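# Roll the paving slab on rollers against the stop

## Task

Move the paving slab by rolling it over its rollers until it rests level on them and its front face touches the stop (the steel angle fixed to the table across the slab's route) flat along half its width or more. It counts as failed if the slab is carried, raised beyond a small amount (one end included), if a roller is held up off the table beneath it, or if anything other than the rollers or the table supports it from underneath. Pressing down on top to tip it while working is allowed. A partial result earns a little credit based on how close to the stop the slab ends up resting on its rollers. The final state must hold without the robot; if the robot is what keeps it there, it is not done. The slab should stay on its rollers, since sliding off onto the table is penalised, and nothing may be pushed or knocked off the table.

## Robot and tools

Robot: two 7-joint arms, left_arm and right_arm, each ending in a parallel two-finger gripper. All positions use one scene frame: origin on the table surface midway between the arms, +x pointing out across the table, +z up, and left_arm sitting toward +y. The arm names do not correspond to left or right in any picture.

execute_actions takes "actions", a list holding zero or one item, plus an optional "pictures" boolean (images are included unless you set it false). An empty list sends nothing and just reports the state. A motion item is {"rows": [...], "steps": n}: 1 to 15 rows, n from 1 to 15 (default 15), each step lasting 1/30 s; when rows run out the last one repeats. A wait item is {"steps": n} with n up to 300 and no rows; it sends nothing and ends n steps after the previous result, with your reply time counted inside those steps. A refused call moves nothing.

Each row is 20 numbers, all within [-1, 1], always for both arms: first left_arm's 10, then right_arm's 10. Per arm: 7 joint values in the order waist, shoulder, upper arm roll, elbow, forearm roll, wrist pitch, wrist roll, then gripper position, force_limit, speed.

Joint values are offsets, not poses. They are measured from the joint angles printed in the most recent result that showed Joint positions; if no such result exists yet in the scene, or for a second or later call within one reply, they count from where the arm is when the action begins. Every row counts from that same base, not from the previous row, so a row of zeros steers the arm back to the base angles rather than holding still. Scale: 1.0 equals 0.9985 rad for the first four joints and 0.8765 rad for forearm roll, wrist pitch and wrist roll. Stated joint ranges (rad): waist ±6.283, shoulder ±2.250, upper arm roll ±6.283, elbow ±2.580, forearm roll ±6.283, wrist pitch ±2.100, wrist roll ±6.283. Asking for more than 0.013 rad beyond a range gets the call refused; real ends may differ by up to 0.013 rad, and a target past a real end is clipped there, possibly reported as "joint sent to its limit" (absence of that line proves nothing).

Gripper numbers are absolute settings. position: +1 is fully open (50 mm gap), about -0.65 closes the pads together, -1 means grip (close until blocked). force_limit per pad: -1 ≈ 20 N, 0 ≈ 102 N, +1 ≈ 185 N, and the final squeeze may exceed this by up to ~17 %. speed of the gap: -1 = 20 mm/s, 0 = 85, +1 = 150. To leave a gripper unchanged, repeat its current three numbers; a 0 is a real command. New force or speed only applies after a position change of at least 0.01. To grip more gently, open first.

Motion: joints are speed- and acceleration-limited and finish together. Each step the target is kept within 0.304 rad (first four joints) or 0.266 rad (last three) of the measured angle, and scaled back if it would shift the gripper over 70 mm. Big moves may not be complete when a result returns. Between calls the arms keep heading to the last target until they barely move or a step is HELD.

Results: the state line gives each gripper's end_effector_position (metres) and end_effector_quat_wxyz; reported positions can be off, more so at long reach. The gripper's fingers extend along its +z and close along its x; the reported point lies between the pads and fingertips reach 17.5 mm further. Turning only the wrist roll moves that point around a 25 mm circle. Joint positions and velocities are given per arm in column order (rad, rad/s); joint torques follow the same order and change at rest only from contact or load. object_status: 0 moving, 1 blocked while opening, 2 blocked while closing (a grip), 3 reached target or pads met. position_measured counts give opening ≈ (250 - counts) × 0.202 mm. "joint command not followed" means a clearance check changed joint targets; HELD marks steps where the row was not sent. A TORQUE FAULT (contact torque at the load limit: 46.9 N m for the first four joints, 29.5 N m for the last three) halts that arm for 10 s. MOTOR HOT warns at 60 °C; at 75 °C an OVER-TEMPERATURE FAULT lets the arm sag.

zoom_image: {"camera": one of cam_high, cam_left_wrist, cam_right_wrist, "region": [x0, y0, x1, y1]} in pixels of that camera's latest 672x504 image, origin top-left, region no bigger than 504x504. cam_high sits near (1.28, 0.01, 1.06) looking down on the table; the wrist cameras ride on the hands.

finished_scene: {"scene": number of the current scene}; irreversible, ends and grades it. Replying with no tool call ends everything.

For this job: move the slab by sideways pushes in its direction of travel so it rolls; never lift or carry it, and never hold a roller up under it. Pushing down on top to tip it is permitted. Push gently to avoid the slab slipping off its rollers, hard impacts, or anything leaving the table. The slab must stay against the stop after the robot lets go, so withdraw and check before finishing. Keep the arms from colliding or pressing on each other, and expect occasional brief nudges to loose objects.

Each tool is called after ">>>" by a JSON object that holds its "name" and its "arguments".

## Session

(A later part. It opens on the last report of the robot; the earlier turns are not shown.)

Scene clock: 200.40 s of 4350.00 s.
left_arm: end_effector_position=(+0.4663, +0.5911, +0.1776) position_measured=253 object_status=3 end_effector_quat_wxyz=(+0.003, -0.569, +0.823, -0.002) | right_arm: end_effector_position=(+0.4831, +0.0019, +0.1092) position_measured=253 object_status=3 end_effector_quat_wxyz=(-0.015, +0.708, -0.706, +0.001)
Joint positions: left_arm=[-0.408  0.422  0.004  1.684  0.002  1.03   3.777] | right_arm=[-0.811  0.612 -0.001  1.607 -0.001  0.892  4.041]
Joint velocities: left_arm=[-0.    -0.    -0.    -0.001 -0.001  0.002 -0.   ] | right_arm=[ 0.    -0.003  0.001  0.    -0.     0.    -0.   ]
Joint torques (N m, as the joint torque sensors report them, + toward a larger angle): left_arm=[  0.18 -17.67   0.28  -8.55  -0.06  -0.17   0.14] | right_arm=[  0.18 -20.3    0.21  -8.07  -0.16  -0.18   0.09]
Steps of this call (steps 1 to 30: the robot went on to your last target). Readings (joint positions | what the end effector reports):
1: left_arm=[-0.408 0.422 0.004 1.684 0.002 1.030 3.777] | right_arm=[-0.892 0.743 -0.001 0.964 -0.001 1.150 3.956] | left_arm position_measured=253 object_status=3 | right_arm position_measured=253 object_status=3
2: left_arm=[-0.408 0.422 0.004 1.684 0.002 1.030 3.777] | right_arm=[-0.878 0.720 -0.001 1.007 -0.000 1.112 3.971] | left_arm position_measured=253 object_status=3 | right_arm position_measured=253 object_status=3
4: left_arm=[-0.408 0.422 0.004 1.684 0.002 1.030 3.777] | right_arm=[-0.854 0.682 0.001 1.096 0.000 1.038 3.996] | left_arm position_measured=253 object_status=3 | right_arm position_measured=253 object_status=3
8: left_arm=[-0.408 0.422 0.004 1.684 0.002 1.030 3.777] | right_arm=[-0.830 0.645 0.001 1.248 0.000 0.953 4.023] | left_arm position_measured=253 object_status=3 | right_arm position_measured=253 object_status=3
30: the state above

>>> {"name": "execute_actions", "arguments": {"actions": []}}

Scene clock: 206.63 s of 4350.00 s.
left_arm: end_effector_position=(+0.4663, +0.5911, +0.1776) position_measured=253 object_status=3 end_effector_quat_wxyz=(+0.003, -0.569, +0.823, -0.002) | right_arm: end_effector_position=(+0.4831, +0.0019, +0.1093) position_measured=253 object_status=3 end_effector_quat_wxyz=(-0.015, +0.708, -0.706, +0.001)
Joint positions: left_arm=[-0.408  0.422  0.004  1.684  0.002  1.03   3.777] | right_arm=[-0.811  0.612 -0.001  1.607 -0.001  0.892  4.041]
Joint velocities: left_arm=[-0.     0.     0.    -0.001 -0.001 -0.001 -0.001] | right_arm=[ 0.    -0.    -0.     0.    -0.    -0.001  0.   ]
Joint torques (N m, as the joint torque sensors report them, + toward a larger angle): left_arm=[  0.4  -17.51   0.27  -8.52  -0.01  -0.2    0.01] | right_arm=[ -0.06 -21.08   0.    -8.27  -0.24  -0.38   0.16]
Steps of this call (steps 1 to 15: the robot went on to your last target; steps 16 to 90: nothing new was sent; then 3.23 s passed at rest). Readings (joint positions | what the end effector reports):
1: left_arm=[-0.408 0.422 0.004 1.684 0.002 1.030 3.777] | right_arm=[-0.811 0.612 -0.001 1.607 -0.001 0.892 4.041] | left_arm position_measured=253 object_status=3 | right_arm position_measured=253 object_status=3
2: left_arm=[-0.408 0.422 0.004 1.684 0.002 1.030 3.777] | right_arm=[-0.811 0.612 -0.001 1.607 -0.001 0.892 4.041] | left_arm position_measured=253 object_status=3 | right_arm position_measured=253 object_status=3
4: left_arm=[-0.408 0.422 0.004 1.684 0.002 1.030 3.777] | right_arm=[-0.811 0.612 -0.001 1.607 -0.001 0.892 4.041] | left_arm position_measured=253 object_status=3 | right_arm position_measured=253 object_status=3
8: left_arm=[-0.408 0.422 0.004 1.684 0.002 1.030 3.777] | right_arm=[-0.811 0.612 -0.001 1.607 -0.001 0.892 4.041] | left_arm position_measured=253 object_status=3 | right_arm position_measured=253 object_status=3
90: the state above
All arms were judged still, so your last target was given up. Only a new action makes them travel on or press farther. Fingers that are still opening or closing keep moving.
camera_calibration (this result's frames):
cam_left_wrist: T_world_to_cam=[[-0.347993, -0.937476, -0.00627144, 0.719457], [-0.936626, 0.347373, 0.0454169, 0.249416], [-0.0403988, 0.0216788, -0.998948, 0.350282], [0, 0, 0, 1]] pos_world=[0.498126, 0.58024, 0.343098]
cam_right_wrist: T_world_to_cam=[[0.0110588, -0.99993, -0.00419251, -0.00883371], [-0.99851, -0.0108188, -0.0534938, 0.53075], [0.0534447, 0.00477784, -0.998559, 0.244453], [0, 0, 0, 1]] pos_world=[0.516992, -0.00425899, 0.272455]

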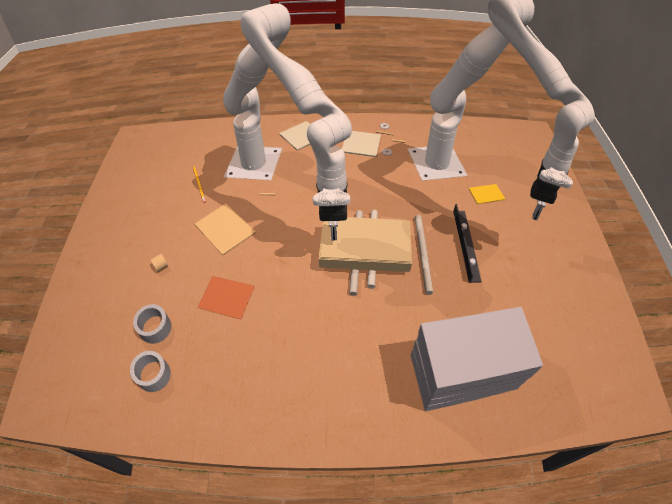

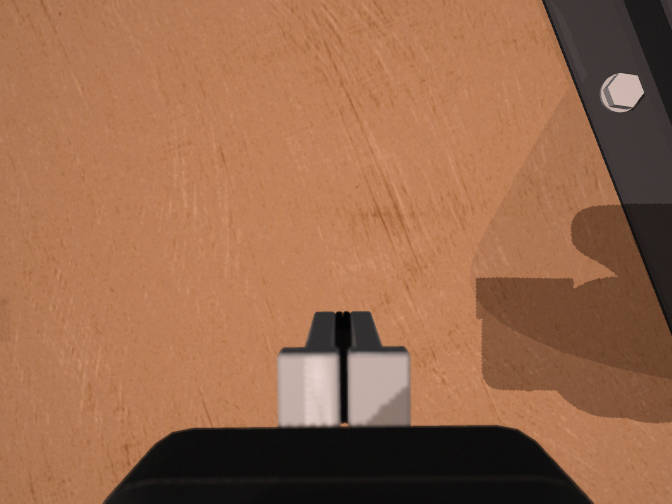

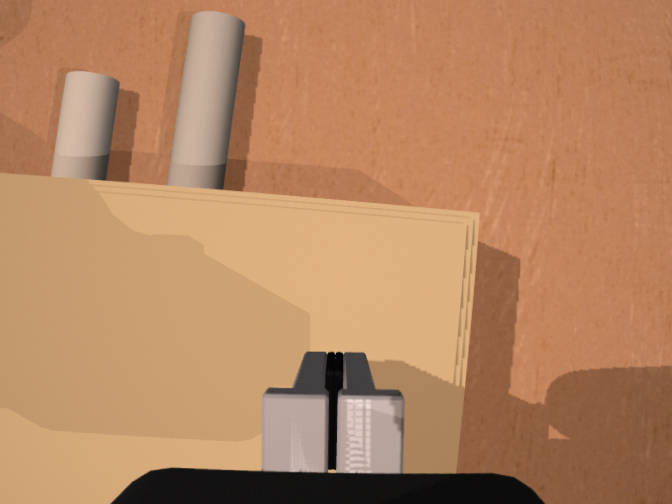

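>>> {"name": "execute_actions", "arguments": {"actions": [{"rows":[[0,0,0,0,0,0,0,-1,0,0,-0.0468,0.0334,0.001,-0.0365,0.001,0.0384,-0.0536,-1,0,0.5]],"steps":15}], "pictures": false}}

>>> {"name": "execute_actions", "arguments": {"actions": [{"rows":[[0,0,0,0,0,0,0,-1,0,0,0,0.006,0,0.005,0,-0.012,0,-1,0,0.5],[0,0,0,0,0,0,0,-1,0,0,0,0.012,0,0.010,0,-0.024,0,-1,0,0.5],[0,0,0,0,0,0,0,-1,0,0,0,0.018,0,0.013,0,-0.035,0,-1,0,0.5]],"steps":15}], "pictures": false}}

Scene clock: 212.33 s of 4350.00 s.
left_arm: end_effector_position=(+0.4663, +0.5911, +0.1776) position_measured=253 object_status=3 end_effector_quat_wxyz=(+0.003, -0.569, +0.823, -0.002) | right_arm: end_effector_position=(+0.4709, +0.0212, +0.1013) position_measured=253 object_status=3 end_effector_quat_wxyz=(-0.000, +0.708, -0.707, +0.000)
Joint positions: left_arm=[-0.408  0.422  0.004  1.684  0.002  1.03   3.777] | right_arm=[-0.858  0.645  0.     1.57   0.     0.926  3.994]
Joint velocities: left_arm=[ 0.    -0.     0.    -0.     0.     0.001  0.001] | right_arm=[-0.002  0.002  0.001 -0.    -0.    -0.001 -0.   ]
Joint torques (N m, as the joint torque sensors report them, + toward a larger angle): left_arm=[  0.08 -17.64   0.1   -8.94  -0.06  -0.24   0.19] | right_arm=[ -0.21 -21.78   0.18  -7.85  -0.01  -0.08   0.01]
Steps of this call (steps 1 to 90: nothing new was sent; then 2.20 s passed at rest; steps 91 to 105: all 15 steps of this action). Readings (joint positions | what the end effector reports):
91: left_arm=[-0.408 0.422 0.004 1.684 0.002 1.030 3.777] | right_arm=[-0.813 0.613 -0.000 1.606 -0.000 0.893 4.040] | left_arm position_measured=253 object_status=3 | right_arm position_measured=253 object_status=3
92: left_arm=[-0.408 0.422 0.004 1.684 0.002 1.030 3.777] | right_arm=[-0.819 0.618 0.001 1.601 0.000 0.897 4.035] | left_arm position_measured=253 object_status=3 | right_arm position_measured=253 object_status=3
94: left_arm=[-0.408 0.422 0.004 1.684 0.002 1.030 3.777] | right_arm=[-0.843 0.636 0.002 1.583 0.001 0.914 4.012] | left_arm position_measured=253 object_status=3 | right_arm position_measured=253 object_status=3
98: left_arm=[-0.408 0.422 0.004 1.684 0.002 1.030 3.777] | right_arm=[-0.856 0.643 -0.002 1.571 -0.000 0.926 3.994] | left_arm position_measured=253 object_status=3 | right_arm position_measured=253 object_status=3
105: the state above

Scene clock: 212.83 s of 4350.00 s.
left_arm: end_effector_position=(+0.4663, +0.5911, +0.1776) position_measured=253 object_status=3 end_effector_quat_wxyz=(+0.003, -0.569, +0.823, -0.002) | right_arm: end_effector_position=(+0.4709, +0.0211, +0.0890) position_measured=253 object_status=3 end_effector_quat_wxyz=(-0.000, +0.708, -0.707, +0.000)
Joint positions: left_arm=[-0.408  0.422  0.004  1.684  0.002  1.03   3.777] | right_arm=[-0.858  0.663  0.     1.583  0.     0.895  3.994]
Joint velocities: left_arm=[-0.     0.     0.     0.     0.     0.001 -0.001] | right_arm=[ 0.     0.001 -0.     0.    -0.    -0.     0.   ]
Joint torques (N m, as the joint torque sensors report them, + toward a larger angle): left_arm=[  0.44 -17.62   0.61  -8.44   0.12  -0.21   0.22] | right_arm=[  0.04 -21.96   0.22  -7.84  -0.03  -0.11   0.29]
Steps of this call (steps 1 to 15: all 15 steps of this action). Readings (joint positions | what the end effector reports):
1: left_arm=[-0.408 0.422 0.004 1.684 0.002 1.030 3.777] | right_arm=[-0.858 0.646 0.000 1.571 0.000 0.925 3.994] | left_arm position_measured=253 object_status=3 | right_arm position_measured=253 object_status=3
2: left_arm=[-0.408 0.422 0.004 1.684 0.002 1.030 3.777] | right_arm=[-0.858 0.649 0.000 1.573 0.000 0.920 3.994] | left_arm position_measured=253 object_status=3 | right_arm position_measured=253 object_status=3
4: left_arm=[-0.408 0.422 0.004 1.684 0.002 1.030 3.777] | right_arm=[-0.858 0.658 0.000 1.579 0.000 0.905 3.994] | left_arm position_measured=253 object_status=3 | right_arm position_measured=253 object_status=3
8: left_arm=[-0.408 0.422 0.004 1.684 0.002 1.030 3.777] | right_arm=[-0.858 0.662 0.000 1.583 0.000 0.896 3.994] | left_arm position_measured=253 object_status=3 | right_arm position_measured=253 object_status=3
15: the state above

>>> {"name": "execute_actions", "arguments": {"actions": [{"rows":[[0,0,0,0,0,0,0,-1,0,0,0,0.004,0,0,0,-0.002,0,-1,0,0.5],[0,0,0,0,0,0,0,-1,0,0,0,0.008,0,0,0,-0.004,0,-1,0,0.5],[0,0,0,0,0,0,0,-1,0,0,0,0.012,0,0,0,-0.006,0,-1,0,0.5]],"steps":12}], "pictures": false}}

Scene clock: 214.47 s of 4350.00 s.
left_arm: end_effector_position=(+0.4664, +0.5911, +0.1776) position_measured=253 object_status=3 end_effector_quat_wxyz=(+0.003, -0.569, +0.823, -0.002) | right_arm: end_effector_position=(+0.4709, +0.0216, +0.0843) position_measured=253 object_status=3 end_effector_quat_wxyz=(+0.002, +0.708, -0.706, -0.000)
Joint positions: left_arm=[-0.408  0.422  0.004  1.684  0.002  1.03   3.777] | right_arm=[-0.858  0.673 -0.     1.582  0.     0.89   3.994]
Joint velocities: left_arm=[ 0.    -0.    -0.     0.    -0.     0.    -0.001] | right_arm=[-0.     0.    -0.001 -0.     0.     0.001 -0.   ]
Joint torques (N m, as the joint torque sensors report them, + toward a larger angle): left_arm=[  0.3  -17.84   0.58  -8.66   0.07  -0.17   0.17] | right_arm=[  0.26 -19.58   0.22  -7.08  -0.06  -0.19   0.12]
Steps of this call (steps 1 to 15: the robot went on to your last target; steps 16 to 37: nothing new was sent; steps 38 to 49: all 12 steps of this action). Readings (joint positions | what the end effector reports):
38: left_arm=[-0.408 0.422 0.004 1.684 0.002 1.030 3.777] | right_arm=[-0.858 0.664 0.000 1.583 0.000 0.895 3.994] | left_arm position_measured=253 object_status=3 | right_arm position_measured=253 object_status=3
39: left_arm=[-0.408 0.422 0.004 1.684 0.002 1.030 3.777] | right_arm=[-0.858 0.666 0.000 1.583 0.000 0.894 3.994] | left_arm position_measured=253 object_status=3 | right_arm position_measured=253 object_status=3
41: left_arm=[-0.408 0.422 0.004 1.684 0.002 1.030 3.777] | right_arm=[-0.858 0.672 0.000 1.583 0.000 0.892 3.994] | left_arm position_measured=253 object_status=3 | right_arm position_measured=253 object_status=3
45: left_arm=[-0.408 0.422 0.004 1.684 0.002 1.030 3.777] | right_arm=[-0.858 0.672 -0.000 1.582 0.000 0.890 3.994] | left_arm position_measured=253 object_status=3 | right_arm position_measured=253 object_status=3
49: the state above

>>> {"name": "execute_actions", "arguments": {"actions": [{"rows":[[0,0,0,0,0,0,0,-1,0,0,0,0.003,0,0.004,0,-0.008,0,-1,0,0.5],[0,0,0,0,0,0,0,-1,0,0,0,0.0045,0,0.008,0,-0.016,0,-1,0,0.5],[0,0,0,0,0,0,0,-1,0,0,0.0003,0.0064,0,0.0122,0,-0.025,0,-1,0,0.5]],"steps":10}], "pictures": false}}

Scene clock: 219.60 s of 4350.00 s.
left_arm: end_effector_position=(+0.4664, +0.5911, +0.1776) position_measured=253 object_status=3 end_effector_quat_wxyz=(+0.003, -0.569, +0.823, -0.002) | right_arm: end_effector_position=(+0.4712, +0.0258, +0.0841) position_measured=253 object_status=3 end_effector_quat_wxyz=(-0.006, +0.709, -0.705, -0.001)
Joint positions: left_arm=[-0.408  0.422  0.004  1.684  0.002  1.03   3.777] | right_arm=[-0.86   0.669 -0.003  1.591 -0.002  0.87   3.994]
Joint velocities: left_arm=[-0.  0. -0.  0. -0.  0.  0.] | right_arm=[-0.001 -0.002  0.004  0.003  0.002  0.003 -0.   ]
Joint torques (N m, as the joint torque sensors report them, + toward a larger angle): left_arm=[  0.22 -17.7    0.29  -8.43   0.04  -0.06   0.07] | right_arm=[  1.84 -13.18   2.31  -5.02   1.02  -1.11  -0.01]
Steps of this call (steps 1 to 15: the robot went on to your last target; steps 16 to 90: nothing new was sent; then 1.80 s passed at rest; steps 91 to 100: all 10 steps of this action). Readings (joint positions | what the end effector reports):
91: left_arm=[-0.408 0.422 0.004 1.684 0.002 1.030 3.777] | right_arm=[-0.858 0.673 -0.000 1.583 0.000 0.890 3.994] | left_arm position_measured=253 object_status=3 | right_arm position_measured=253 object_status=3
92: left_arm=[-0.408 0.422 0.004 1.684 0.002 1.030 3.777] | right_arm=[-0.858 0.672 -0.000 1.584 0.000 0.887 3.994] | left_arm position_measured=253 object_status=3 | right_arm position_measured=253 object_status=3
94: left_arm=[-0.408 0.422 0.004 1.684 0.002 1.030 3.777] | right_arm=[-0.859 0.671 -0.001 1.589 -0.001 0.878 3.994] | left_arm position_measured=253 object_status=3 | right_arm position_measured=253 object_status=3
98: left_arm=[-0.408 0.422 0.004 1.684 0.002 1.030 3.777] | right_arm=[-0.860 0.669 -0.003 1.590 -0.002 0.870 3.994] | left_arm position_measured=253 object_status=3 | right_arm position_measured=253 object_status=3
100: the state above

>>> {"name": "execute_actions", "arguments": {"actions": [{"rows":[[0,0,0,0,0,0,0,-1,0,0,-0.0027,0.0119,0.003,-0.0055,0.002,0.0031,-0.0053,-1,0,0.5],[0,0,0,0,0,0,0,-1,0,0,-0.0073,0.0159,0.003,-0.014,0.002,0.0082,-0.0106,-1,0,0.5],[0,0,0,0,0,0,0,-1,0,0,-0.012,0.0198,0.003,-0.0226,0.002,0.0133,-0.0159,-1,0,0.5],[0,0,0,0,0,0,0,-1,0,0,-0.0166,0.0237,0.003,-0.0311,0.002,0.0184,-0.0212,-1,0,0.5],[0,0,0,0,0,0,0,-1,0,0,-0.0213,0.0277,0.003,-0.0396,0.002,0.0235,-0.0265,-1,0,0.5],[0,0,0,0,0,0,0,-1,0,0,-0.026,0.0316,0.003,-0.0481,0.002,0.0286,-0.0318,-1,0,0.5],[0,0,0,0,0,0,0,-1,0,0,-0.0306,0.0355,0.003,-0.0566,0.002,0.0337,-0.0371,-1,0,0.5],[0,0,0,0,0,0,0,-1,0,0,-0.0353,0.0394,0.003,-0.0652,0.002,0.0388,-0.0424,-1,0,0.5],[0,0,0,0,0,0,0,-1,0,0,-0.0399,0.0434,0.003,-0.0737,0.002,0.0439,-0.0477,-1,0,0.5],[0,0,0,0,0,0,0,-1,0,0,-0.0446,0.0473,0.003,-0.0822,0.002,0.049,-0.053,-1,0,0.5],[0,0,0,0,0,0,0,-1,0,0,-0.0493,0.0512,0.003,-0.0907,0.002,0.0541,-0.0583,-1,0,0.5],[0,0,0,0,0,0,0,-1,0,0,-0.0539,0.0552,0.003,-0.0992,0.002,0.0592,-0.0636,-1,0,0.5],[0,0,0,0,0,0,0,-1,0,0,-0.0586,0.0591,0.003,-0.1078,0.002,0.0643,-0.0689,-1,0,0.5],[0,0,0,0,0,0,0,-1,0,0,-0.0632,0.063,0.003,-0.1163,0.002,0.0694,-0.0742,-1,0,0.5],[0,0,0,0,0,0,0,-1,0,0,-0.0679,0.067,0.003,-0.1248,0.002,0.0746,-0.0796,-1,0,0.5]],"steps":15}]}}

Scene clock: 224.27 s of 4350.00 s.
left_arm: end_effector_position=(+0.4664, +0.5911, +0.1776) position_measured=253 object_status=3 end_effector_quat_wxyz=(+0.003, -0.569, +0.823, -0.002) | right_arm: end_effector_position=(+0.4745, +0.0659, +0.0844) position_measured=253 object_status=3 end_effector_quat_wxyz=(-0.007, +0.708, -0.706, +0.001)
Joint positions: left_arm=[-0.408  0.422  0.004  1.684  0.002  1.03   3.777] | right_arm=[-0.917  0.721  0.001  1.482  0.001  0.925  3.935]
Joint velocities: left_arm=[-0.     0.    -0.001  0.    -0.    -0.    -0.001] | right_arm=[-0.129  0.124  0.012 -0.257  0.009  0.128 -0.139]
Joint torques (N m, as the joint torque sensors report them, + toward a larger angle): left_arm=[  0.42 -17.61   0.71  -8.24  -0.11  -0.23   0.08] | right_arm=[ -0.88 -18.31  -1.15  -5.65  -0.68  -0.15  -0.04]
Steps of this call (steps 1 to 15: the robot went on to your last target; steps 16 to 90: nothing new was sent; then 1.17 s passed at rest; steps 91 to 105: all 15 steps of this action). Readings (joint positions | what the end effector reports):
91: left_arm=[-0.408 0.422 0.004 1.684 0.002 1.030 3.777] | right_arm=[-0.861 0.670 -0.002 1.590 -0.001 0.871 3.994] | left_arm position_measured=253 object_status=3 | right_arm position_measured=253 object_status=3
92: left_arm=[-0.408 0.422 0.004 1.684 0.002 1.030 3.777] | right_arm=[-0.863 0.671 -0.001 1.587 -0.001 0.874 3.992] | left_arm position_measured=253 object_status=3 | right_arm position_measured=253 object_status=3
94: left_arm=[-0.408 0.422 0.004 1.684 0.002 1.030 3.777] | right_arm=[-0.870 0.677 0.000 1.575 -0.000 0.882 3.985] | left_arm position_measured=253 object_status=3 | right_arm position_measured=253 object_status=3
98: left_arm=[-0.408 0.422 0.004 1.684 0.002 1.030 3.777] | right_arm=[-0.887 0.692 -0.000 1.542 -0.001 0.896 3.967] | left_arm position_measured=253 object_status=3 | right_arm position_measured=253 object_status=3
105: the state above
camera_calibration (this result's frames):
cam_left_wrist: T_world_to_cam=[[-0.347993, -0.937476, -0.00628095, 0.719465], [-0.936627, 0.347373, 0.0454082, 0.249423], [-0.0403873, 0.0216846, -0.998949, 0.350274], [0, 0, 0, 1]] pos_world=[0.498131, 0.580243, 0.343098]
cam_right_wrist: T_world_to_cam=[[0.0104063, -0.999922, 0.00687603, 0.0545613], [-0.999101, -0.0106799, -0.0410213, 0.520727], [0.0410915, -0.00644297, -0.999135, 0.226328], [0, 0, 0, 1]] pos_world=[0.510391, 0.0615765, 0.247118]

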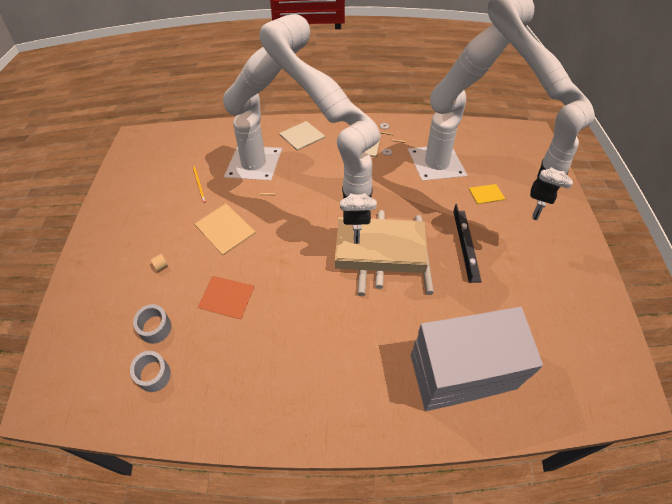

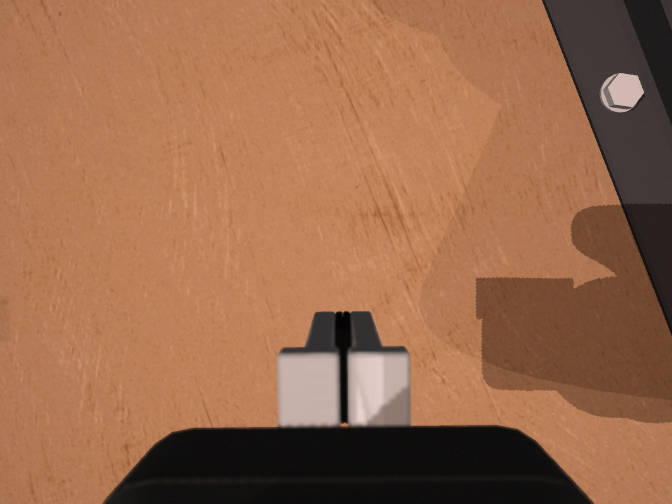

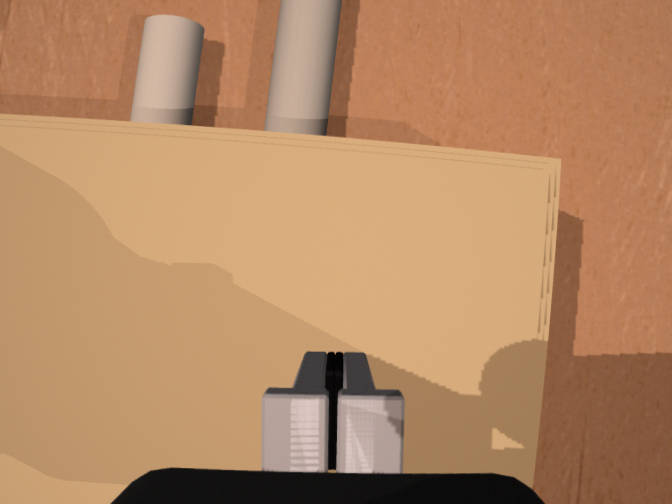

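>>> {"name": "zoom_image", "arguments": {"camera": "cam_high", "region": [300,180,510,310]}}

>>> {"name": "execute_actions", "arguments": {"actions": []}}

Region (300, 180, 510, 310) of cam_high's 672x504 image, scaled by 2.400, with more detail than that image has; it fills the top 312 rows of this view, and the rest is white.

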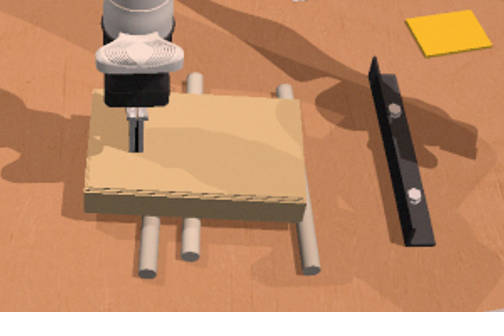

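Scene clock: 225.87 s of 4350.00 s.
left_arm: end_effector_position=(+0.4664, +0.5911, +0.1776) position_measured=253 object_status=3 end_effector_quat_wxyz=(+0.003, -0.569, +0.823, -0.002) | right_arm: end_effector_position=(+0.4737, +0.0737, +0.0844) position_measured=253 object_status=3 end_effector_quat_wxyz=(-0.007, +0.708, -0.706, +0.000)
Joint positions: left_arm=[-0.408  0.422  0.004  1.684  0.002  1.03   3.777] | right_arm=[-0.928  0.73   0.001  1.462  0.     0.935  3.924]
Joint velocities: left_arm=[-0.    -0.     0.     0.     0.     0.002  0.   ] | right_arm=[ 0.    -0.    -0.001  0.    -0.    -0.    -0.   ]
Joint torques (N m, as the joint torque sensors report them, + toward a larger angle): left_arm=[  0.37 -17.5    0.59  -8.47  -0.23  -0.12   0.13] | right_arm=[  0.08 -17.92  -0.04  -5.59  -0.19  -0.13   0.15]
Steps of this call (steps 1 to 30: the robot went on to your last target; steps 31 to 48: nothing new was sent). Readings (joint positions | what the end effector reports):
1: left_arm=[-0.408 0.422 0.004 1.684 0.002 1.030 3.777] | right_arm=[-0.921 0.725 0.002 1.474 0.001 0.929 3.930] | left_arm position_measured=253 object_status=3 | right_arm position_measured=253 object_status=3
2: left_arm=[-0.408 0.422 0.004 1.684 0.002 1.030 3.777] | right_arm=[-0.924 0.728 0.001 1.467 0.001 0.931 3.927] | left_arm position_measured=253 object_status=3 | right_arm position_measured=253 object_status=3
4: left_arm=[-0.408 0.422 0.004 1.684 0.002 1.030 3.777] | right_arm=[-0.926 0.730 -0.000 1.464 -0.000 0.933 3.925] | left_arm position_measured=253 object_status=3 | right_arm position_measured=253 object_status=3
8: left_arm=[-0.408 0.422 0.004 1.684 0.002 1.030 3.777] | right_arm=[-0.928 0.731 0.000 1.462 0.000 0.934 3.924] | left_arm position_measured=253 object_status=3 | right_arm position_measured=253 object_status=3
48: the state above
All arms were judged still, so your last target was given up. Only a new action makes them travel on or press farther. Fingers that are still opening or closing keep moving.
camera_calibration (this result's frames):
cam_left_wrist: T_world_to_cam=[[-0.347993, -0.937476, -0.00628089, 0.719465], [-0.936627, 0.347373, 0.0454083, 0.249423], [-0.0403874, 0.0216846, -0.998949, 0.350274], [0, 0, 0, 1]] pos_world=[0.498131, 0.580243, 0.343098]
cam_right_wrist: T_world_to_cam=[[0.0103809, -0.999926, 0.00639369, 0.0624329], [-0.999136, -0.0106296, -0.0401795, 0.519944], [0.0402444, -0.00597107, -0.999172, 0.226769], [0, 0, 0, 1]] pos_world=[0.50972, 0.0693091, 0.247073]

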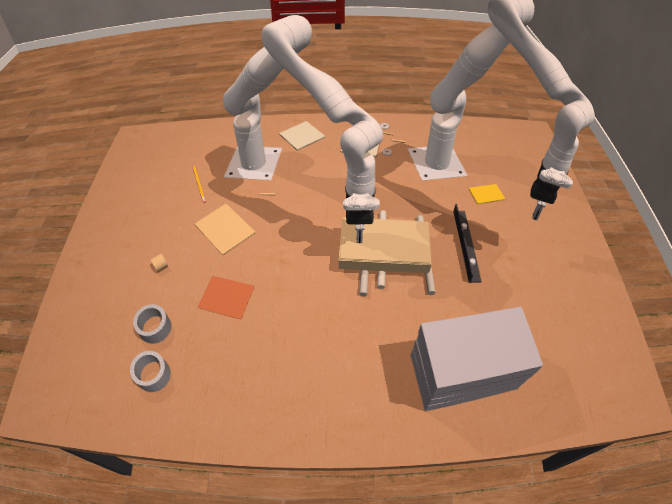

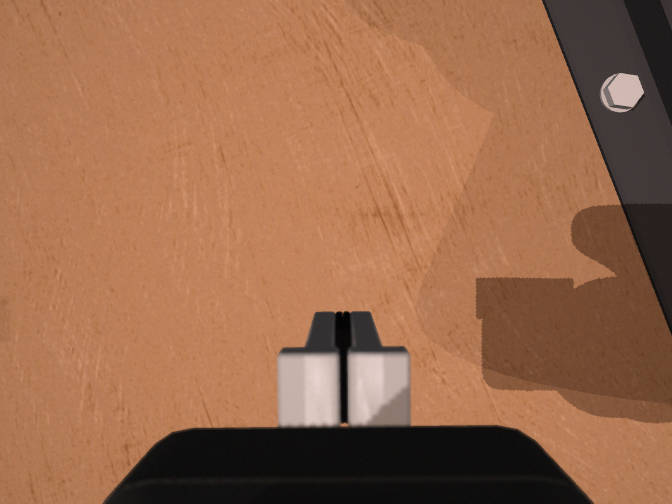

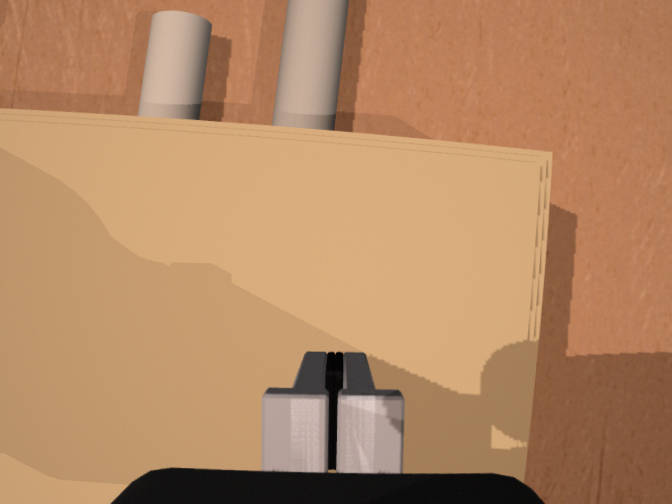

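>>> {"name": "execute_actions", "arguments": {"actions": [{"rows":[[0,0,0,0,0,0,0,-1,0,0,0,0.01,0,0,0,0,0,-1,0,0.5],[0,0,0,0,0,0,0,-1,0,0,0,0.013,0,0,0,0,0,-1,0,0.5],[0,0,0,0,0,0,0,-1,0,0,-0.0047,0.0185,0,-0.0111,0,0.0068,-0.0054,-1,0,0.5],[0,0,0,0,0,0,0,-1,0,0,-0.0095,0.0239,0,-0.0223,0,0.0135,-0.0108,-1,0,0.5],[0,0,0,0,0,0,0,-1,0,0,-0.0142,0.0294,0,-0.0334,0,0.0203,-0.0162,-1,0,0.5],[0,0,0,0,0,0,0,-1,0,0,-0.0189,0.0348,0,-0.0446,0,0.0271,-0.0215,-1,0,0.5],[0,0,0,0,0,0,0,-1,0,0,-0.0237,0.0403,0,-0.0557,0,0.0338,-0.0269,-1,0,0.5],[0,0,0,0,0,0,0,-1,0,0,-0.0284,0.0458,0,-0.0668,0,0.0406,-0.0323,-1,0,0.5],[0,0,0,0,0,0,0,-1,0,0,-0.0331,0.0512,0,-0.078,0,0.0474,-0.0377,-1,0,0.5],[0,0,0,0,0,0,0,-1,0,0,-0.0379,0.0567,0,-0.0891,0,0.0542,-0.0431,-1,0,0.5],[0,0,0,0,0,0,0,-1,0,0,-0.0426,0.0622,0,-0.1002,0,0.0609,-0.0485,-1,0,0.5],[0,0,0,0,0,0,0,-1,0,0,-0.0473,0.0676,0,-0.1114,0,0.0677,-0.0538,-1,0,0.5],[0,0,0,0,0,0,0,-1,0,0,-0.0521,0.0731,0,-0.1225,0,0.0745,-0.0592,-1,0,0.5],[0,0,0,0,0,0,0,-1,0,0,-0.0568,0.0785,0,-0.1337,0,0.0812,-0.0646,-1,0,0.5],[0,0,0,0,0,0,0,-1,0,0,-0.0615,0.084,0,-0.1448,0,0.088,-0.07,-1,0,0.5]],"steps":15}], "pictures": false}}

>>> {"name": "execute_actions", "arguments": {"actions": [{"steps":15}]}}

Scene clock: 238.43 s of 4350.00 s.
left_arm: end_effector_position=(+0.4664, +0.5911, +0.1776) position_measured=253 object_status=3 end_effector_quat_wxyz=(+0.003, -0.569, +0.823, -0.002) | right_arm: end_effector_position=(+0.4770, +0.1141, +0.0842) position_measured=253 object_status=3 end_effector_quat_wxyz=(-0.009, +0.707, -0.707, +0.002)
Joint positions: left_arm=[-0.408  0.422  0.004  1.684  0.002  1.03   3.777] | right_arm=[-0.977  0.79   0.003  1.339  0.002  0.996  3.875]
Joint velocities: left_arm=[ 0.     0.    -0.001 -0.001 -0.001  0.003  0.002] | right_arm=[-0.13   0.161  0.012 -0.338  0.01   0.171 -0.141]
Joint torques (N m, as the joint torque sensors report them, + toward a larger angle): left_arm=[ -0.09 -17.36   0.32  -8.54  -0.02  -0.3    0.15] | right_arm=[ -1.15 -14.3   -1.64  -3.07  -1.     0.36   0.32]
Steps of this call (steps 1 to 90: nothing new was sent; then 9.07 s passed at rest; steps 91 to 105: all 15 steps of this action). Readings (joint positions | what the end effector reports):
91: left_arm=[-0.408 0.422 0.004 1.684 0.002 1.030 3.777] | right_arm=[-0.928 0.731 0.001 1.462 0.000 0.935 3.924] | left_arm position_measured=253 object_status=3 | right_arm position_measured=253 object_status=3
92: left_arm=[-0.408 0.422 0.004 1.684 0.002 1.030 3.777] | right_arm=[-0.928 0.732 0.001 1.460 0.000 0.937 3.924] | left_arm position_measured=253 object_status=3 | right_arm position_measured=253 object_status=3
94: left_arm=[-0.408 0.422 0.004 1.684 0.002 1.030 3.777] | right_arm=[-0.931 0.736 0.001 1.453 0.000 0.941 3.922] | left_arm position_measured=253 object_status=3 | right_arm position_measured=253 object_status=3
98: left_arm=[-0.408 0.422 0.004 1.684 0.002 1.030 3.777] | right_arm=[-0.946 0.752 0.001 1.417 0.001 0.958 3.907] | left_arm position_measured=253 object_status=3 | right_arm position_measured=253 object_status=3
105: the state above

Scene clock: 238.93 s of 4350.00 s.
left_arm: end_effector_position=(+0.4664, +0.5911, +0.1776) position_measured=253 object_status=3 end_effector_quat_wxyz=(+0.003, -0.569, +0.823, -0.002) | right_arm: end_effector_position=(+0.4765, +0.1237, +0.0842) position_measured=253 object_status=3 end_effector_quat_wxyz=(-0.009, +0.707, -0.707, +0.001)
Joint positions: left_arm=[-0.408  0.422  0.004  1.684  0.002  1.03   3.777] | right_arm=[-0.988  0.803  0.003  1.311  0.002  1.011  3.863]
Joint velocities: left_arm=[-0.     0.    -0.    -0.001  0.     0.001 -0.   ] | right_arm=[-0.  0. -0.  0. -0. -0.  0.]
Joint torques (N m, as the joint torque sensors report them, + toward a larger angle): left_arm=[  0.07 -17.49  -0.1   -8.58   0.05  -0.29   0.26] | right_arm=[ -1.07 -14.78  -1.13  -3.37  -0.9    0.54  -0.1 ]
Steps of this call (steps 1 to 15: the robot went on to your last target). Readings (joint positions | what the end effector reports):
1: left_arm=[-0.408 0.422 0.004 1.684 0.002 1.030 3.777] | right_arm=[-0.981 0.795 0.003 1.328 0.003 1.002 3.870] | left_arm position_measured=253 object_status=3 | right_arm position_measured=253 object_status=3
2: left_arm=[-0.408 0.422 0.004 1.684 0.002 1.030 3.777] | right_arm=[-0.984 0.799 0.003 1.319 0.003 1.005 3.867] | left_arm position_measured=253 object_status=3 | right_arm position_measured=253 object_status=3
4: left_arm=[-0.408 0.422 0.004 1.684 0.002 1.030 3.777] | right_arm=[-0.987 0.802 0.002 1.312 0.001 1.008 3.863] | left_arm position_measured=253 object_status=3 | right_arm position_measured=253 object_status=3
8: left_arm=[-0.408 0.422 0.004 1.684 0.002 1.030 3.777] | right_arm=[-0.988 0.803 0.002 1.310 0.002 1.010 3.863] | left_arm position_measured=253 object_status=3 | right_arm position_measured=253 object_status=3
15: the state above
camera_calibration (this result's frames):
cam_left_wrist: T_world_to_cam=[[-0.347992, -0.937476, -0.00628265, 0.719466], [-0.936627, 0.347373, 0.0454066, 0.249425], [-0.0403852, 0.0216856, -0.998949, 0.350272], [0, 0, 0, 1]] pos_world=[0.498132, 0.580243, 0.343098]
cam_right_wrist: T_world_to_cam=[[0.00859485, -0.999951, 0.00480985, 0.113345], [-0.998986, -0.00879893, -0.0441514, 0.52328], [0.0441916, -0.0044255, -0.999013, 0.224692], [0, 0, 0, 1]] pos_world=[0.511845, 0.118938, 0.247029]

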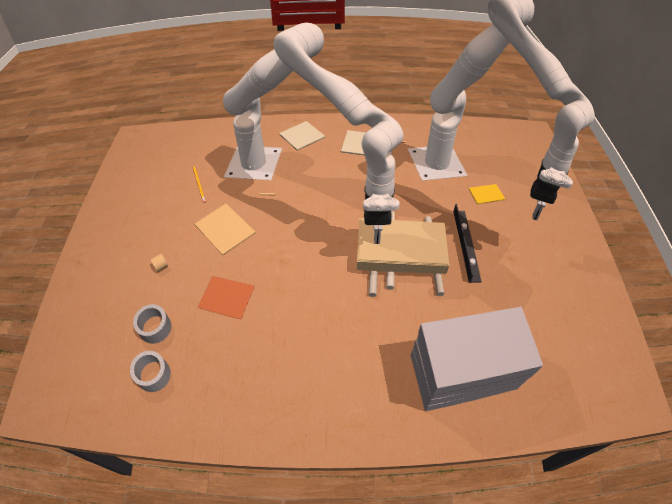

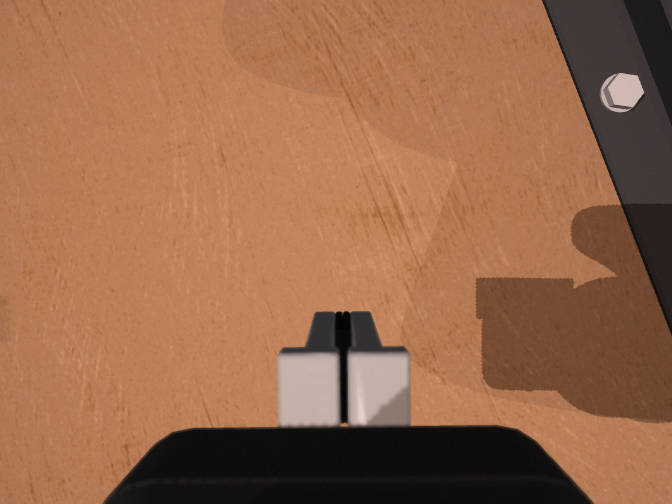

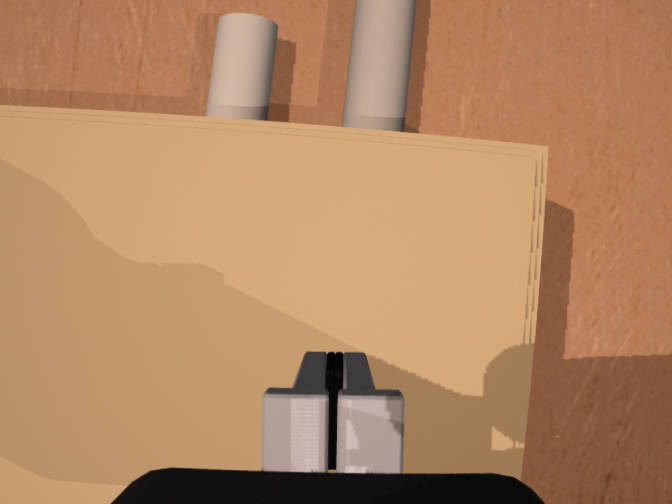

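>>> {"name": "execute_actions", "arguments": {"actions": [{"rows":[[0,0,0,0,0,0,0,-1,0,0,-0.005,0.0164,0,-0.0057,0,0.0071,-0.0041,-1,0,0.5],[0,0,0,0,0,0,0,-1,0,0,-0.0086,0.0219,0,-0.0175,0,0.0143,-0.0083,-1,0,0.5],[0,0,0,0,0,0,0,-1,0,0,-0.0122,0.0273,0,-0.0292,0,0.0214,-0.0124,-1,0,0.5],[0,0,0,0,0,0,0,-1,0,0,-0.0158,0.0328,0,-0.0409,0,0.0285,-0.0165,-1,0,0.5],[0,0,0,0,0,0,0,-1,0,0,-0.0194,0.0382,0,-0.0527,0,0.0357,-0.0207,-1,0,0.5],[0,0,0,0,0,0,0,-1,0,0,-0.023,0.0437,0,-0.0644,0,0.0428,-0.0248,-1,0,0.5],[0,0,0,0,0,0,0,-1,0,0,-0.0266,0.0491,0,-0.0761,0,0.0499,-0.0289,-1,0,0.5],[0,0,0,0,0,0,0,-1,0,0,-0.0302,0.0546,0,-0.0879,0,0.0571,-0.0331,-1,0,0.5],[0,0,0,0,0,0,0,-1,0,0,-0.0338,0.06,0,-0.0996,0,0.0642,-0.0372,-1,0,0.5],[0,0,0,0,0,0,0,-1,0,0,-0.0374,0.0655,0,-0.1113,0,0.0713,-0.0413,-1,0,0.5],[0,0,0,0,0,0,0,-1,0,0,-0.041,0.0709,0,-0.1231,0,0.0785,-0.0455,-1,0,0.5],[0,0,0,0,0,0,0,-1,0,0,-0.0446,0.0764,0,-0.1348,0,0.0856,-0.0496,-1,0,0.5],[0,0,0,0,0,0,0,-1,0,0,-0.0482,0.0818,0,-0.1465,0,0.0927,-0.0537,-1,0,0.5],[0,0,0,0,0,0,0,-1,0,0,-0.0518,0.0873,0,-0.1583,0,0.0999,-0.0579,-1,0,0.5],[0,0,0,0,0,0,0,-1,0,0,-0.0555,0.0927,0,-0.17,0,0.107,-0.062,-1,0,0.5]],"steps":15}], "pictures": false}}

>>> {"name": "execute_actions", "arguments": {"actions": [{"steps":20}]}}

>>> {"name": "zoom_image", "arguments": {"camera": "cam_high", "region": [340,180,510,310]}}

Scene clock: 244.60 s of 4350.00 s.
left_arm: end_effector_position=(+0.4664, +0.5911, +0.1776) position_measured=253 object_status=3 end_effector_quat_wxyz=(+0.003, -0.569, +0.823, -0.002) | right_arm: end_effector_position=(+0.4795, +0.1638, +0.0843) position_measured=253 object_status=3 end_effector_quat_wxyz=(-0.010, +0.706, -0.708, +0.003)
Joint positions: left_arm=[-0.408  0.422  0.004  1.684  0.002  1.03   3.777] | right_arm=[-1.032  0.871  0.006  1.164  0.005  1.087  3.818]
Joint velocities: left_arm=[-0.    -0.    -0.001 -0.001 -0.    -0.001  0.001] | right_arm=[-0.1    0.164  0.008 -0.352  0.007  0.184 -0.108]
Joint torques (N m, as the joint torque sensors report them, + toward a larger angle): left_arm=[  0.27 -17.33   0.13  -8.82  -0.1   -0.26  -0.03] | right_arm=[ -2.72 -17.3   -2.49  -4.26  -1.16   0.37   0.17]
Steps of this call (steps 1 to 15: the robot went on to your last target; steps 16 to 90: nothing new was sent; then 2.17 s passed at rest; steps 91 to 105: all 15 steps of this action). Readings (joint positions | what the end effector reports):
91: left_arm=[-0.408 0.422 0.004 1.684 0.002 1.030 3.777] | right_arm=[-0.988 0.804 0.003 1.310 0.002 1.011 3.863] | left_arm position_measured=253 object_status=3 | right_arm position_measured=253 object_status=3
92: left_arm=[-0.408 0.422 0.004 1.684 0.002 1.030 3.777] | right_arm=[-0.990 0.806 0.004 1.305 0.003 1.015 3.861] | left_arm position_measured=253 object_status=3 | right_arm position_measured=253 object_status=3
94: left_arm=[-0.408 0.422 0.004 1.684 0.002 1.030 3.777] | right_arm=[-0.995 0.813 0.005 1.289 0.003 1.025 3.856] | left_arm position_measured=253 object_status=3 | right_arm position_measured=253 object_status=3
98: left_arm=[-0.408 0.422 0.004 1.684 0.002 1.030 3.777] | right_arm=[-1.008 0.833 0.004 1.246 0.003 1.045 3.843] | left_arm position_measured=253 object_status=3 | right_arm position_measured=253 object_status=3
105: the state above

Scene clock: 245.27 s of 4350.00 s.
left_arm: end_effector_position=(+0.4664, +0.5911, +0.1776) position_measured=253 object_status=3 end_effector_quat_wxyz=(+0.003, -0.569, +0.823, -0.002) | right_arm: end_effector_position=(+0.4778, +0.1732, +0.0843) position_measured=253 object_status=3 end_effector_quat_wxyz=(-0.010, +0.707, -0.707, +0.002)
Joint positions: left_arm=[-0.408  0.422  0.004  1.684  0.002  1.03   3.777] | right_arm=[-1.042  0.885  0.004  1.134  0.004  1.103  3.809]
Joint velocities: left_arm=[ 0.     0.     0.    -0.001 -0.    -0.001 -0.   ] | right_arm=[ 0.001  0.    -0.    -0.    -0.    -0.001 -0.   ]
Joint torques (N m, as the joint torque sensors report them, + toward a larger angle): left_arm=[  0.07 -17.81   0.75  -8.54   0.14   0.     0.06] | right_arm=[ -1.24 -17.68  -1.1   -4.4   -0.72   0.57   0.17]
Steps of this call (steps 1 to 20: the robot went on to your last target). Readings (joint positions | what the end effector reports):
1: left_arm=[-0.408 0.422 0.004 1.684 0.002 1.030 3.777] | right_arm=[-1.035 0.877 0.006 1.153 0.005 1.093 3.814] | left_arm position_measured=253 object_status=3 | right_arm position_measured=253 object_status=3
2: left_arm=[-0.408 0.422 0.004 1.684 0.002 1.030 3.777] | right_arm=[-1.038 0.881 0.006 1.144 0.005 1.097 3.812] | left_arm position_measured=253 object_status=3 | right_arm position_measured=253 object_status=3
4: left_arm=[-0.408 0.422 0.004 1.684 0.002 1.030 3.777] | right_arm=[-1.040 0.884 0.004 1.137 0.003 1.101 3.809] | left_arm position_measured=253 object_status=3 | right_arm position_measured=253 object_status=3
8: left_arm=[-0.408 0.422 0.004 1.684 0.002 1.030 3.777] | right_arm=[-1.042 0.885 0.004 1.134 0.004 1.103 3.809] | left_arm position_measured=253 object_status=3 | right_arm position_measured=253 object_status=3
20: the state above
camera_calibration (this result's frames):
cam_left_wrist: T_world_to_cam=[[-0.347992, -0.937476, -0.00628442, 0.719467], [-0.936627, 0.347373, 0.0454048, 0.249426], [-0.0403829, 0.0216867, -0.998949, 0.35027], [0, 0, 0, 1]] pos_world=[0.498133, 0.580244, 0.343099]
cam_right_wrist: T_world_to_cam=[[0.00773102, -0.999958, 0.00489507, 0.163263], [-0.998869, -0.00795209, -0.0468802, 0.525115], [0.0469171, -0.0045271, -0.998889, 0.223721], [0, 0, 0, 1]] pos_world=[0.512763, 0.168444, 0.247291]

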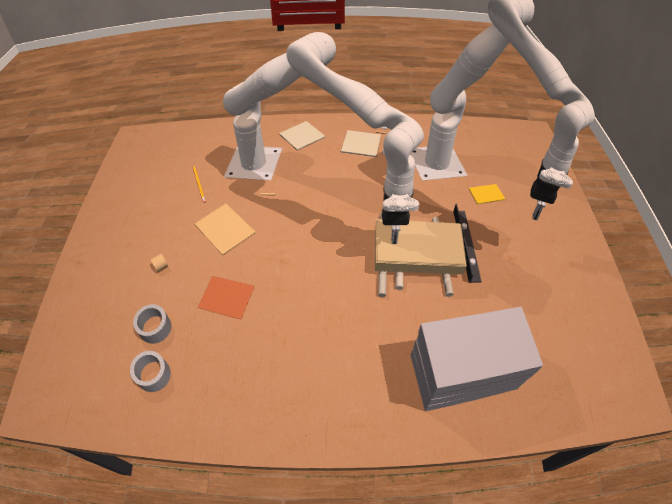

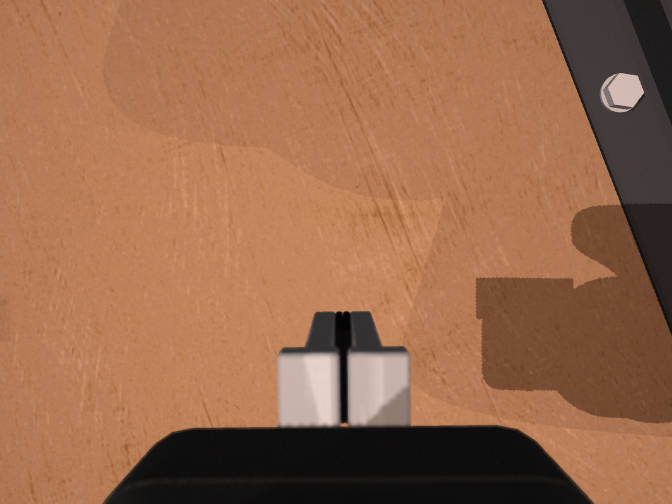

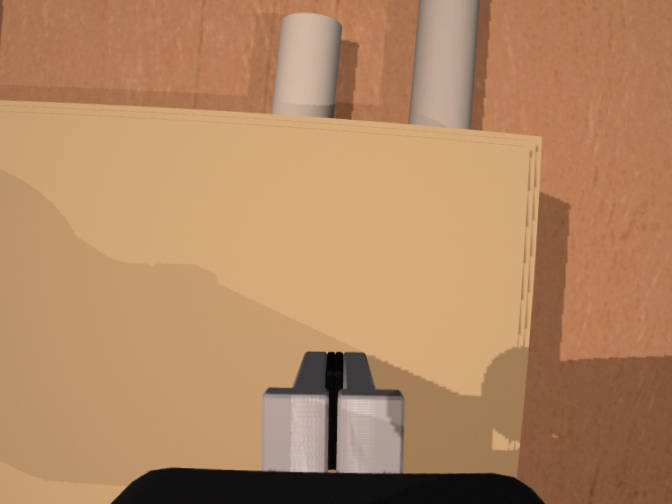

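Region (340, 180, 510, 310) of cam_high's 672x504 image, scaled by 2.965, with more detail than that image has; it fills the top 385 rows of this view, and the rest is white.

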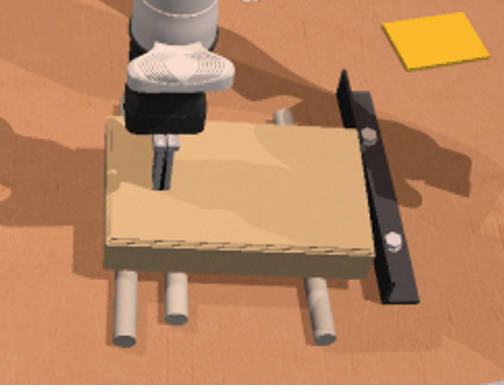

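>>> {"name": "execute_actions", "arguments": {"actions": [{"rows":[[0,0,0,0,0,0,0,-1,0,0,0,-0.0436,-0.004,-0.053,-0.004,0.1325,0,-1,0,0.5]],"steps":12}], "pictures": false}}

>>> {"name": "execute_actions", "arguments": {"actions": [{"rows":[[0,0,0,0,0,0,0,-1,0,0,0.169,-0.0585,0,0.12,0,-0.07,0.194,-1,0,0.5]],"steps":15}]}}

Scene clock: 254.00 s of 4350.00 s.
left_arm: end_effector_position=(+0.4664, +0.5911, +0.1776) position_measured=253 object_status=3 end_effector_quat_wxyz=(+0.003, -0.569, +0.823, -0.002) | right_arm: end_effector_position=(+0.4712, +0.1701, +0.1256) position_measured=253 object_status=3 end_effector_quat_wxyz=(+0.000, +0.707, -0.707, +0.000)
Joint positions: left_arm=[-0.408  0.422  0.004  1.684  0.002  1.03   3.777] | right_arm=[-1.042  0.842  0.     1.081  0.     1.219  3.809]
Joint velocities: left_arm=[ 0. -0.  0.  0. -0.  0. -0.] | right_arm=[ 0.    -0.001  0.     0.001  0.     0.001 -0.   ]
Joint torques (N m, as the joint torque sensors report them, + toward a larger angle): left_arm=[  0.08 -17.57   0.61  -8.42  -0.06  -0.36   0.17] | right_arm=[ -0.15 -26.01   0.27  -9.43   0.15  -0.1    0.05]
Steps of this call (steps 1 to 15: the robot went on to your last target; steps 16 to 90: nothing new was sent; then 5.33 s passed at rest; steps 91 to 102: all 12 steps of this action). Readings (joint positions | what the end effector reports):
91: left_arm=[-0.408 0.422 0.004 1.684 0.002 1.030 3.777] | right_arm=[-1.042 0.884 0.004 1.134 0.004 1.105 3.809] | left_arm position_measured=253 object_status=3 | right_arm position_measured=253 object_status=3
92: left_arm=[-0.408 0.422 0.004 1.684 0.002 1.030 3.777] | right_arm=[-1.042 0.881 0.003 1.131 0.003 1.115 3.809] | left_arm position_measured=253 object_status=3 | right_arm position_measured=253 object_status=3
94: left_arm=[-0.408 0.422 0.004 1.684 0.002 1.030 3.777] | right_arm=[-1.042 0.862 0.001 1.110 0.001 1.165 3.809] | left_arm position_measured=253 object_status=3 | right_arm position_measured=253 object_status=3
98: left_arm=[-0.408 0.422 0.004 1.684 0.002 1.030 3.777] | right_arm=[-1.042 0.842 0.000 1.081 0.000 1.218 3.809] | left_arm position_measured=253 object_status=3 | right_arm position_measured=253 object_status=3
102: the state above

Scene clock: 254.50 s of 4350.00 s.
left_arm: end_effector_position=(+0.4664, +0.5911, +0.1776) position_measured=253 object_status=3 end_effector_quat_wxyz=(+0.003, -0.569, +0.823, -0.002) | right_arm: end_effector_position=(+0.5247, +0.0815, +0.1247) position_measured=253 object_status=3 end_effector_quat_wxyz=(+0.001, +0.708, -0.706, +0.000)
Joint positions: left_arm=[-0.408  0.422  0.004  1.684  0.002  1.03   3.777] | right_arm=[-0.875  0.785  0.001  1.201  0.     1.158  3.979]
Joint velocities: left_arm=[ 0.    -0.    -0.    -0.    -0.     0.001 -0.   ] | right_arm=[ 0.013 -0.013 -0.019  0.003 -0.005 -0.003  0.   ]
Joint torques (N m, as the joint torque sensors report them, + toward a larger angle): left_arm=[  0.28 -17.48   0.43  -8.53  -0.02  -0.24   0.11] | right_arm=[  0.   -25.19  -0.02  -9.13  -0.39   0.14   0.22]
Steps of this call (steps 1 to 15: all 15 steps of this action). Readings (joint positions | what the end effector reports):
1: left_arm=[-0.408 0.422 0.004 1.684 0.002 1.030 3.777] | right_arm=[-1.041 0.841 -0.000 1.082 -0.000 1.218 3.809] | left_arm position_measured=253 object_status=3 | right_arm position_measured=253 object_status=3
2: left_arm=[-0.408 0.422 0.004 1.684 0.002 1.030 3.777] | right_arm=[-1.035 0.839 -0.002 1.086 -0.001 1.215 3.814] | left_arm position_measured=253 object_status=3 | right_arm position_measured=253 object_status=3
4: left_arm=[-0.408 0.422 0.004 1.684 0.002 1.030 3.777] | right_arm=[-1.006 0.828 -0.004 1.106 -0.002 1.204 3.841] | left_arm position_measured=253 object_status=3 | right_arm position_measured=253 object_status=3
8: left_arm=[-0.408 0.422 0.004 1.684 0.002 1.030 3.777] | right_arm=[-0.915 0.797 0.001 1.170 0.001 1.172 3.935] | left_arm position_measured=253 object_status=3 | right_arm position_measured=253 object_status=3
15: the state above
camera_calibration (this result's frames):
cam_left_wrist: T_world_to_cam=[[-0.347992, -0.937476, -0.00628797, 0.71947], [-0.936627, 0.347373, 0.0454015, 0.249429], [-0.0403785, 0.0216888, -0.998949, 0.350267], [0, 0, 0, 1]] pos_world=[0.498135, 0.580245, 0.343099]
cam_right_wrist: T_world_to_cam=[[0.0117678, -0.999778, 0.0174524, 0.0672594], [-0.999517, -0.0122634, -0.028566, 0.571499], [0.0287737, -0.0171078, -0.99944, 0.272026], [0, 0, 0, 1]] pos_world=[0.562605, 0.0789067, 0.287025]

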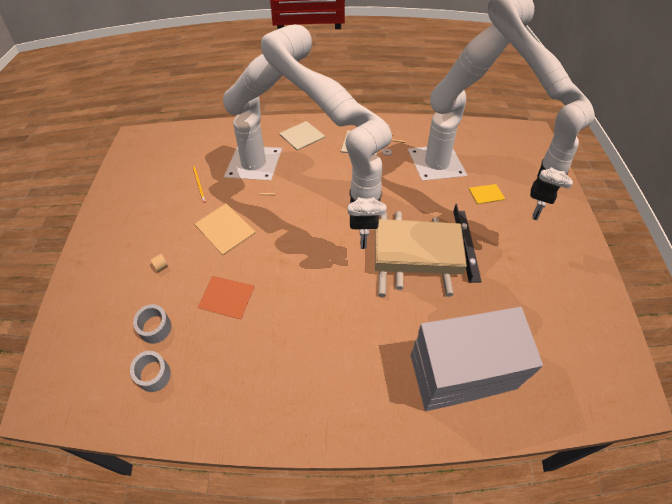

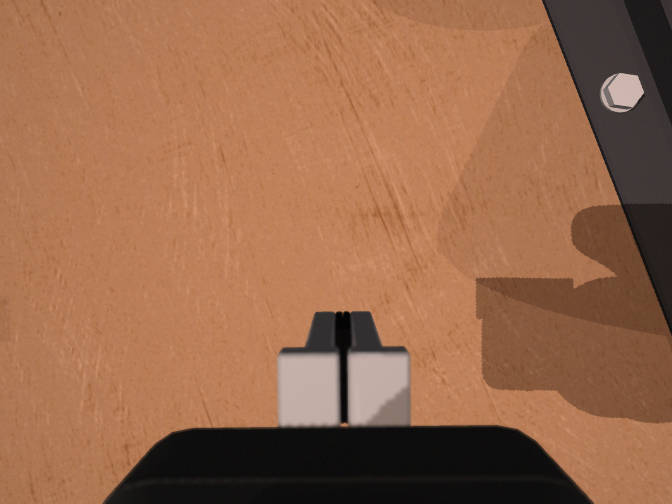

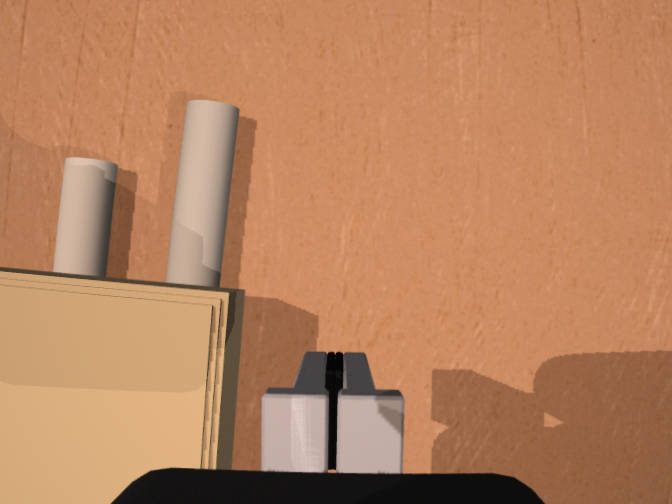

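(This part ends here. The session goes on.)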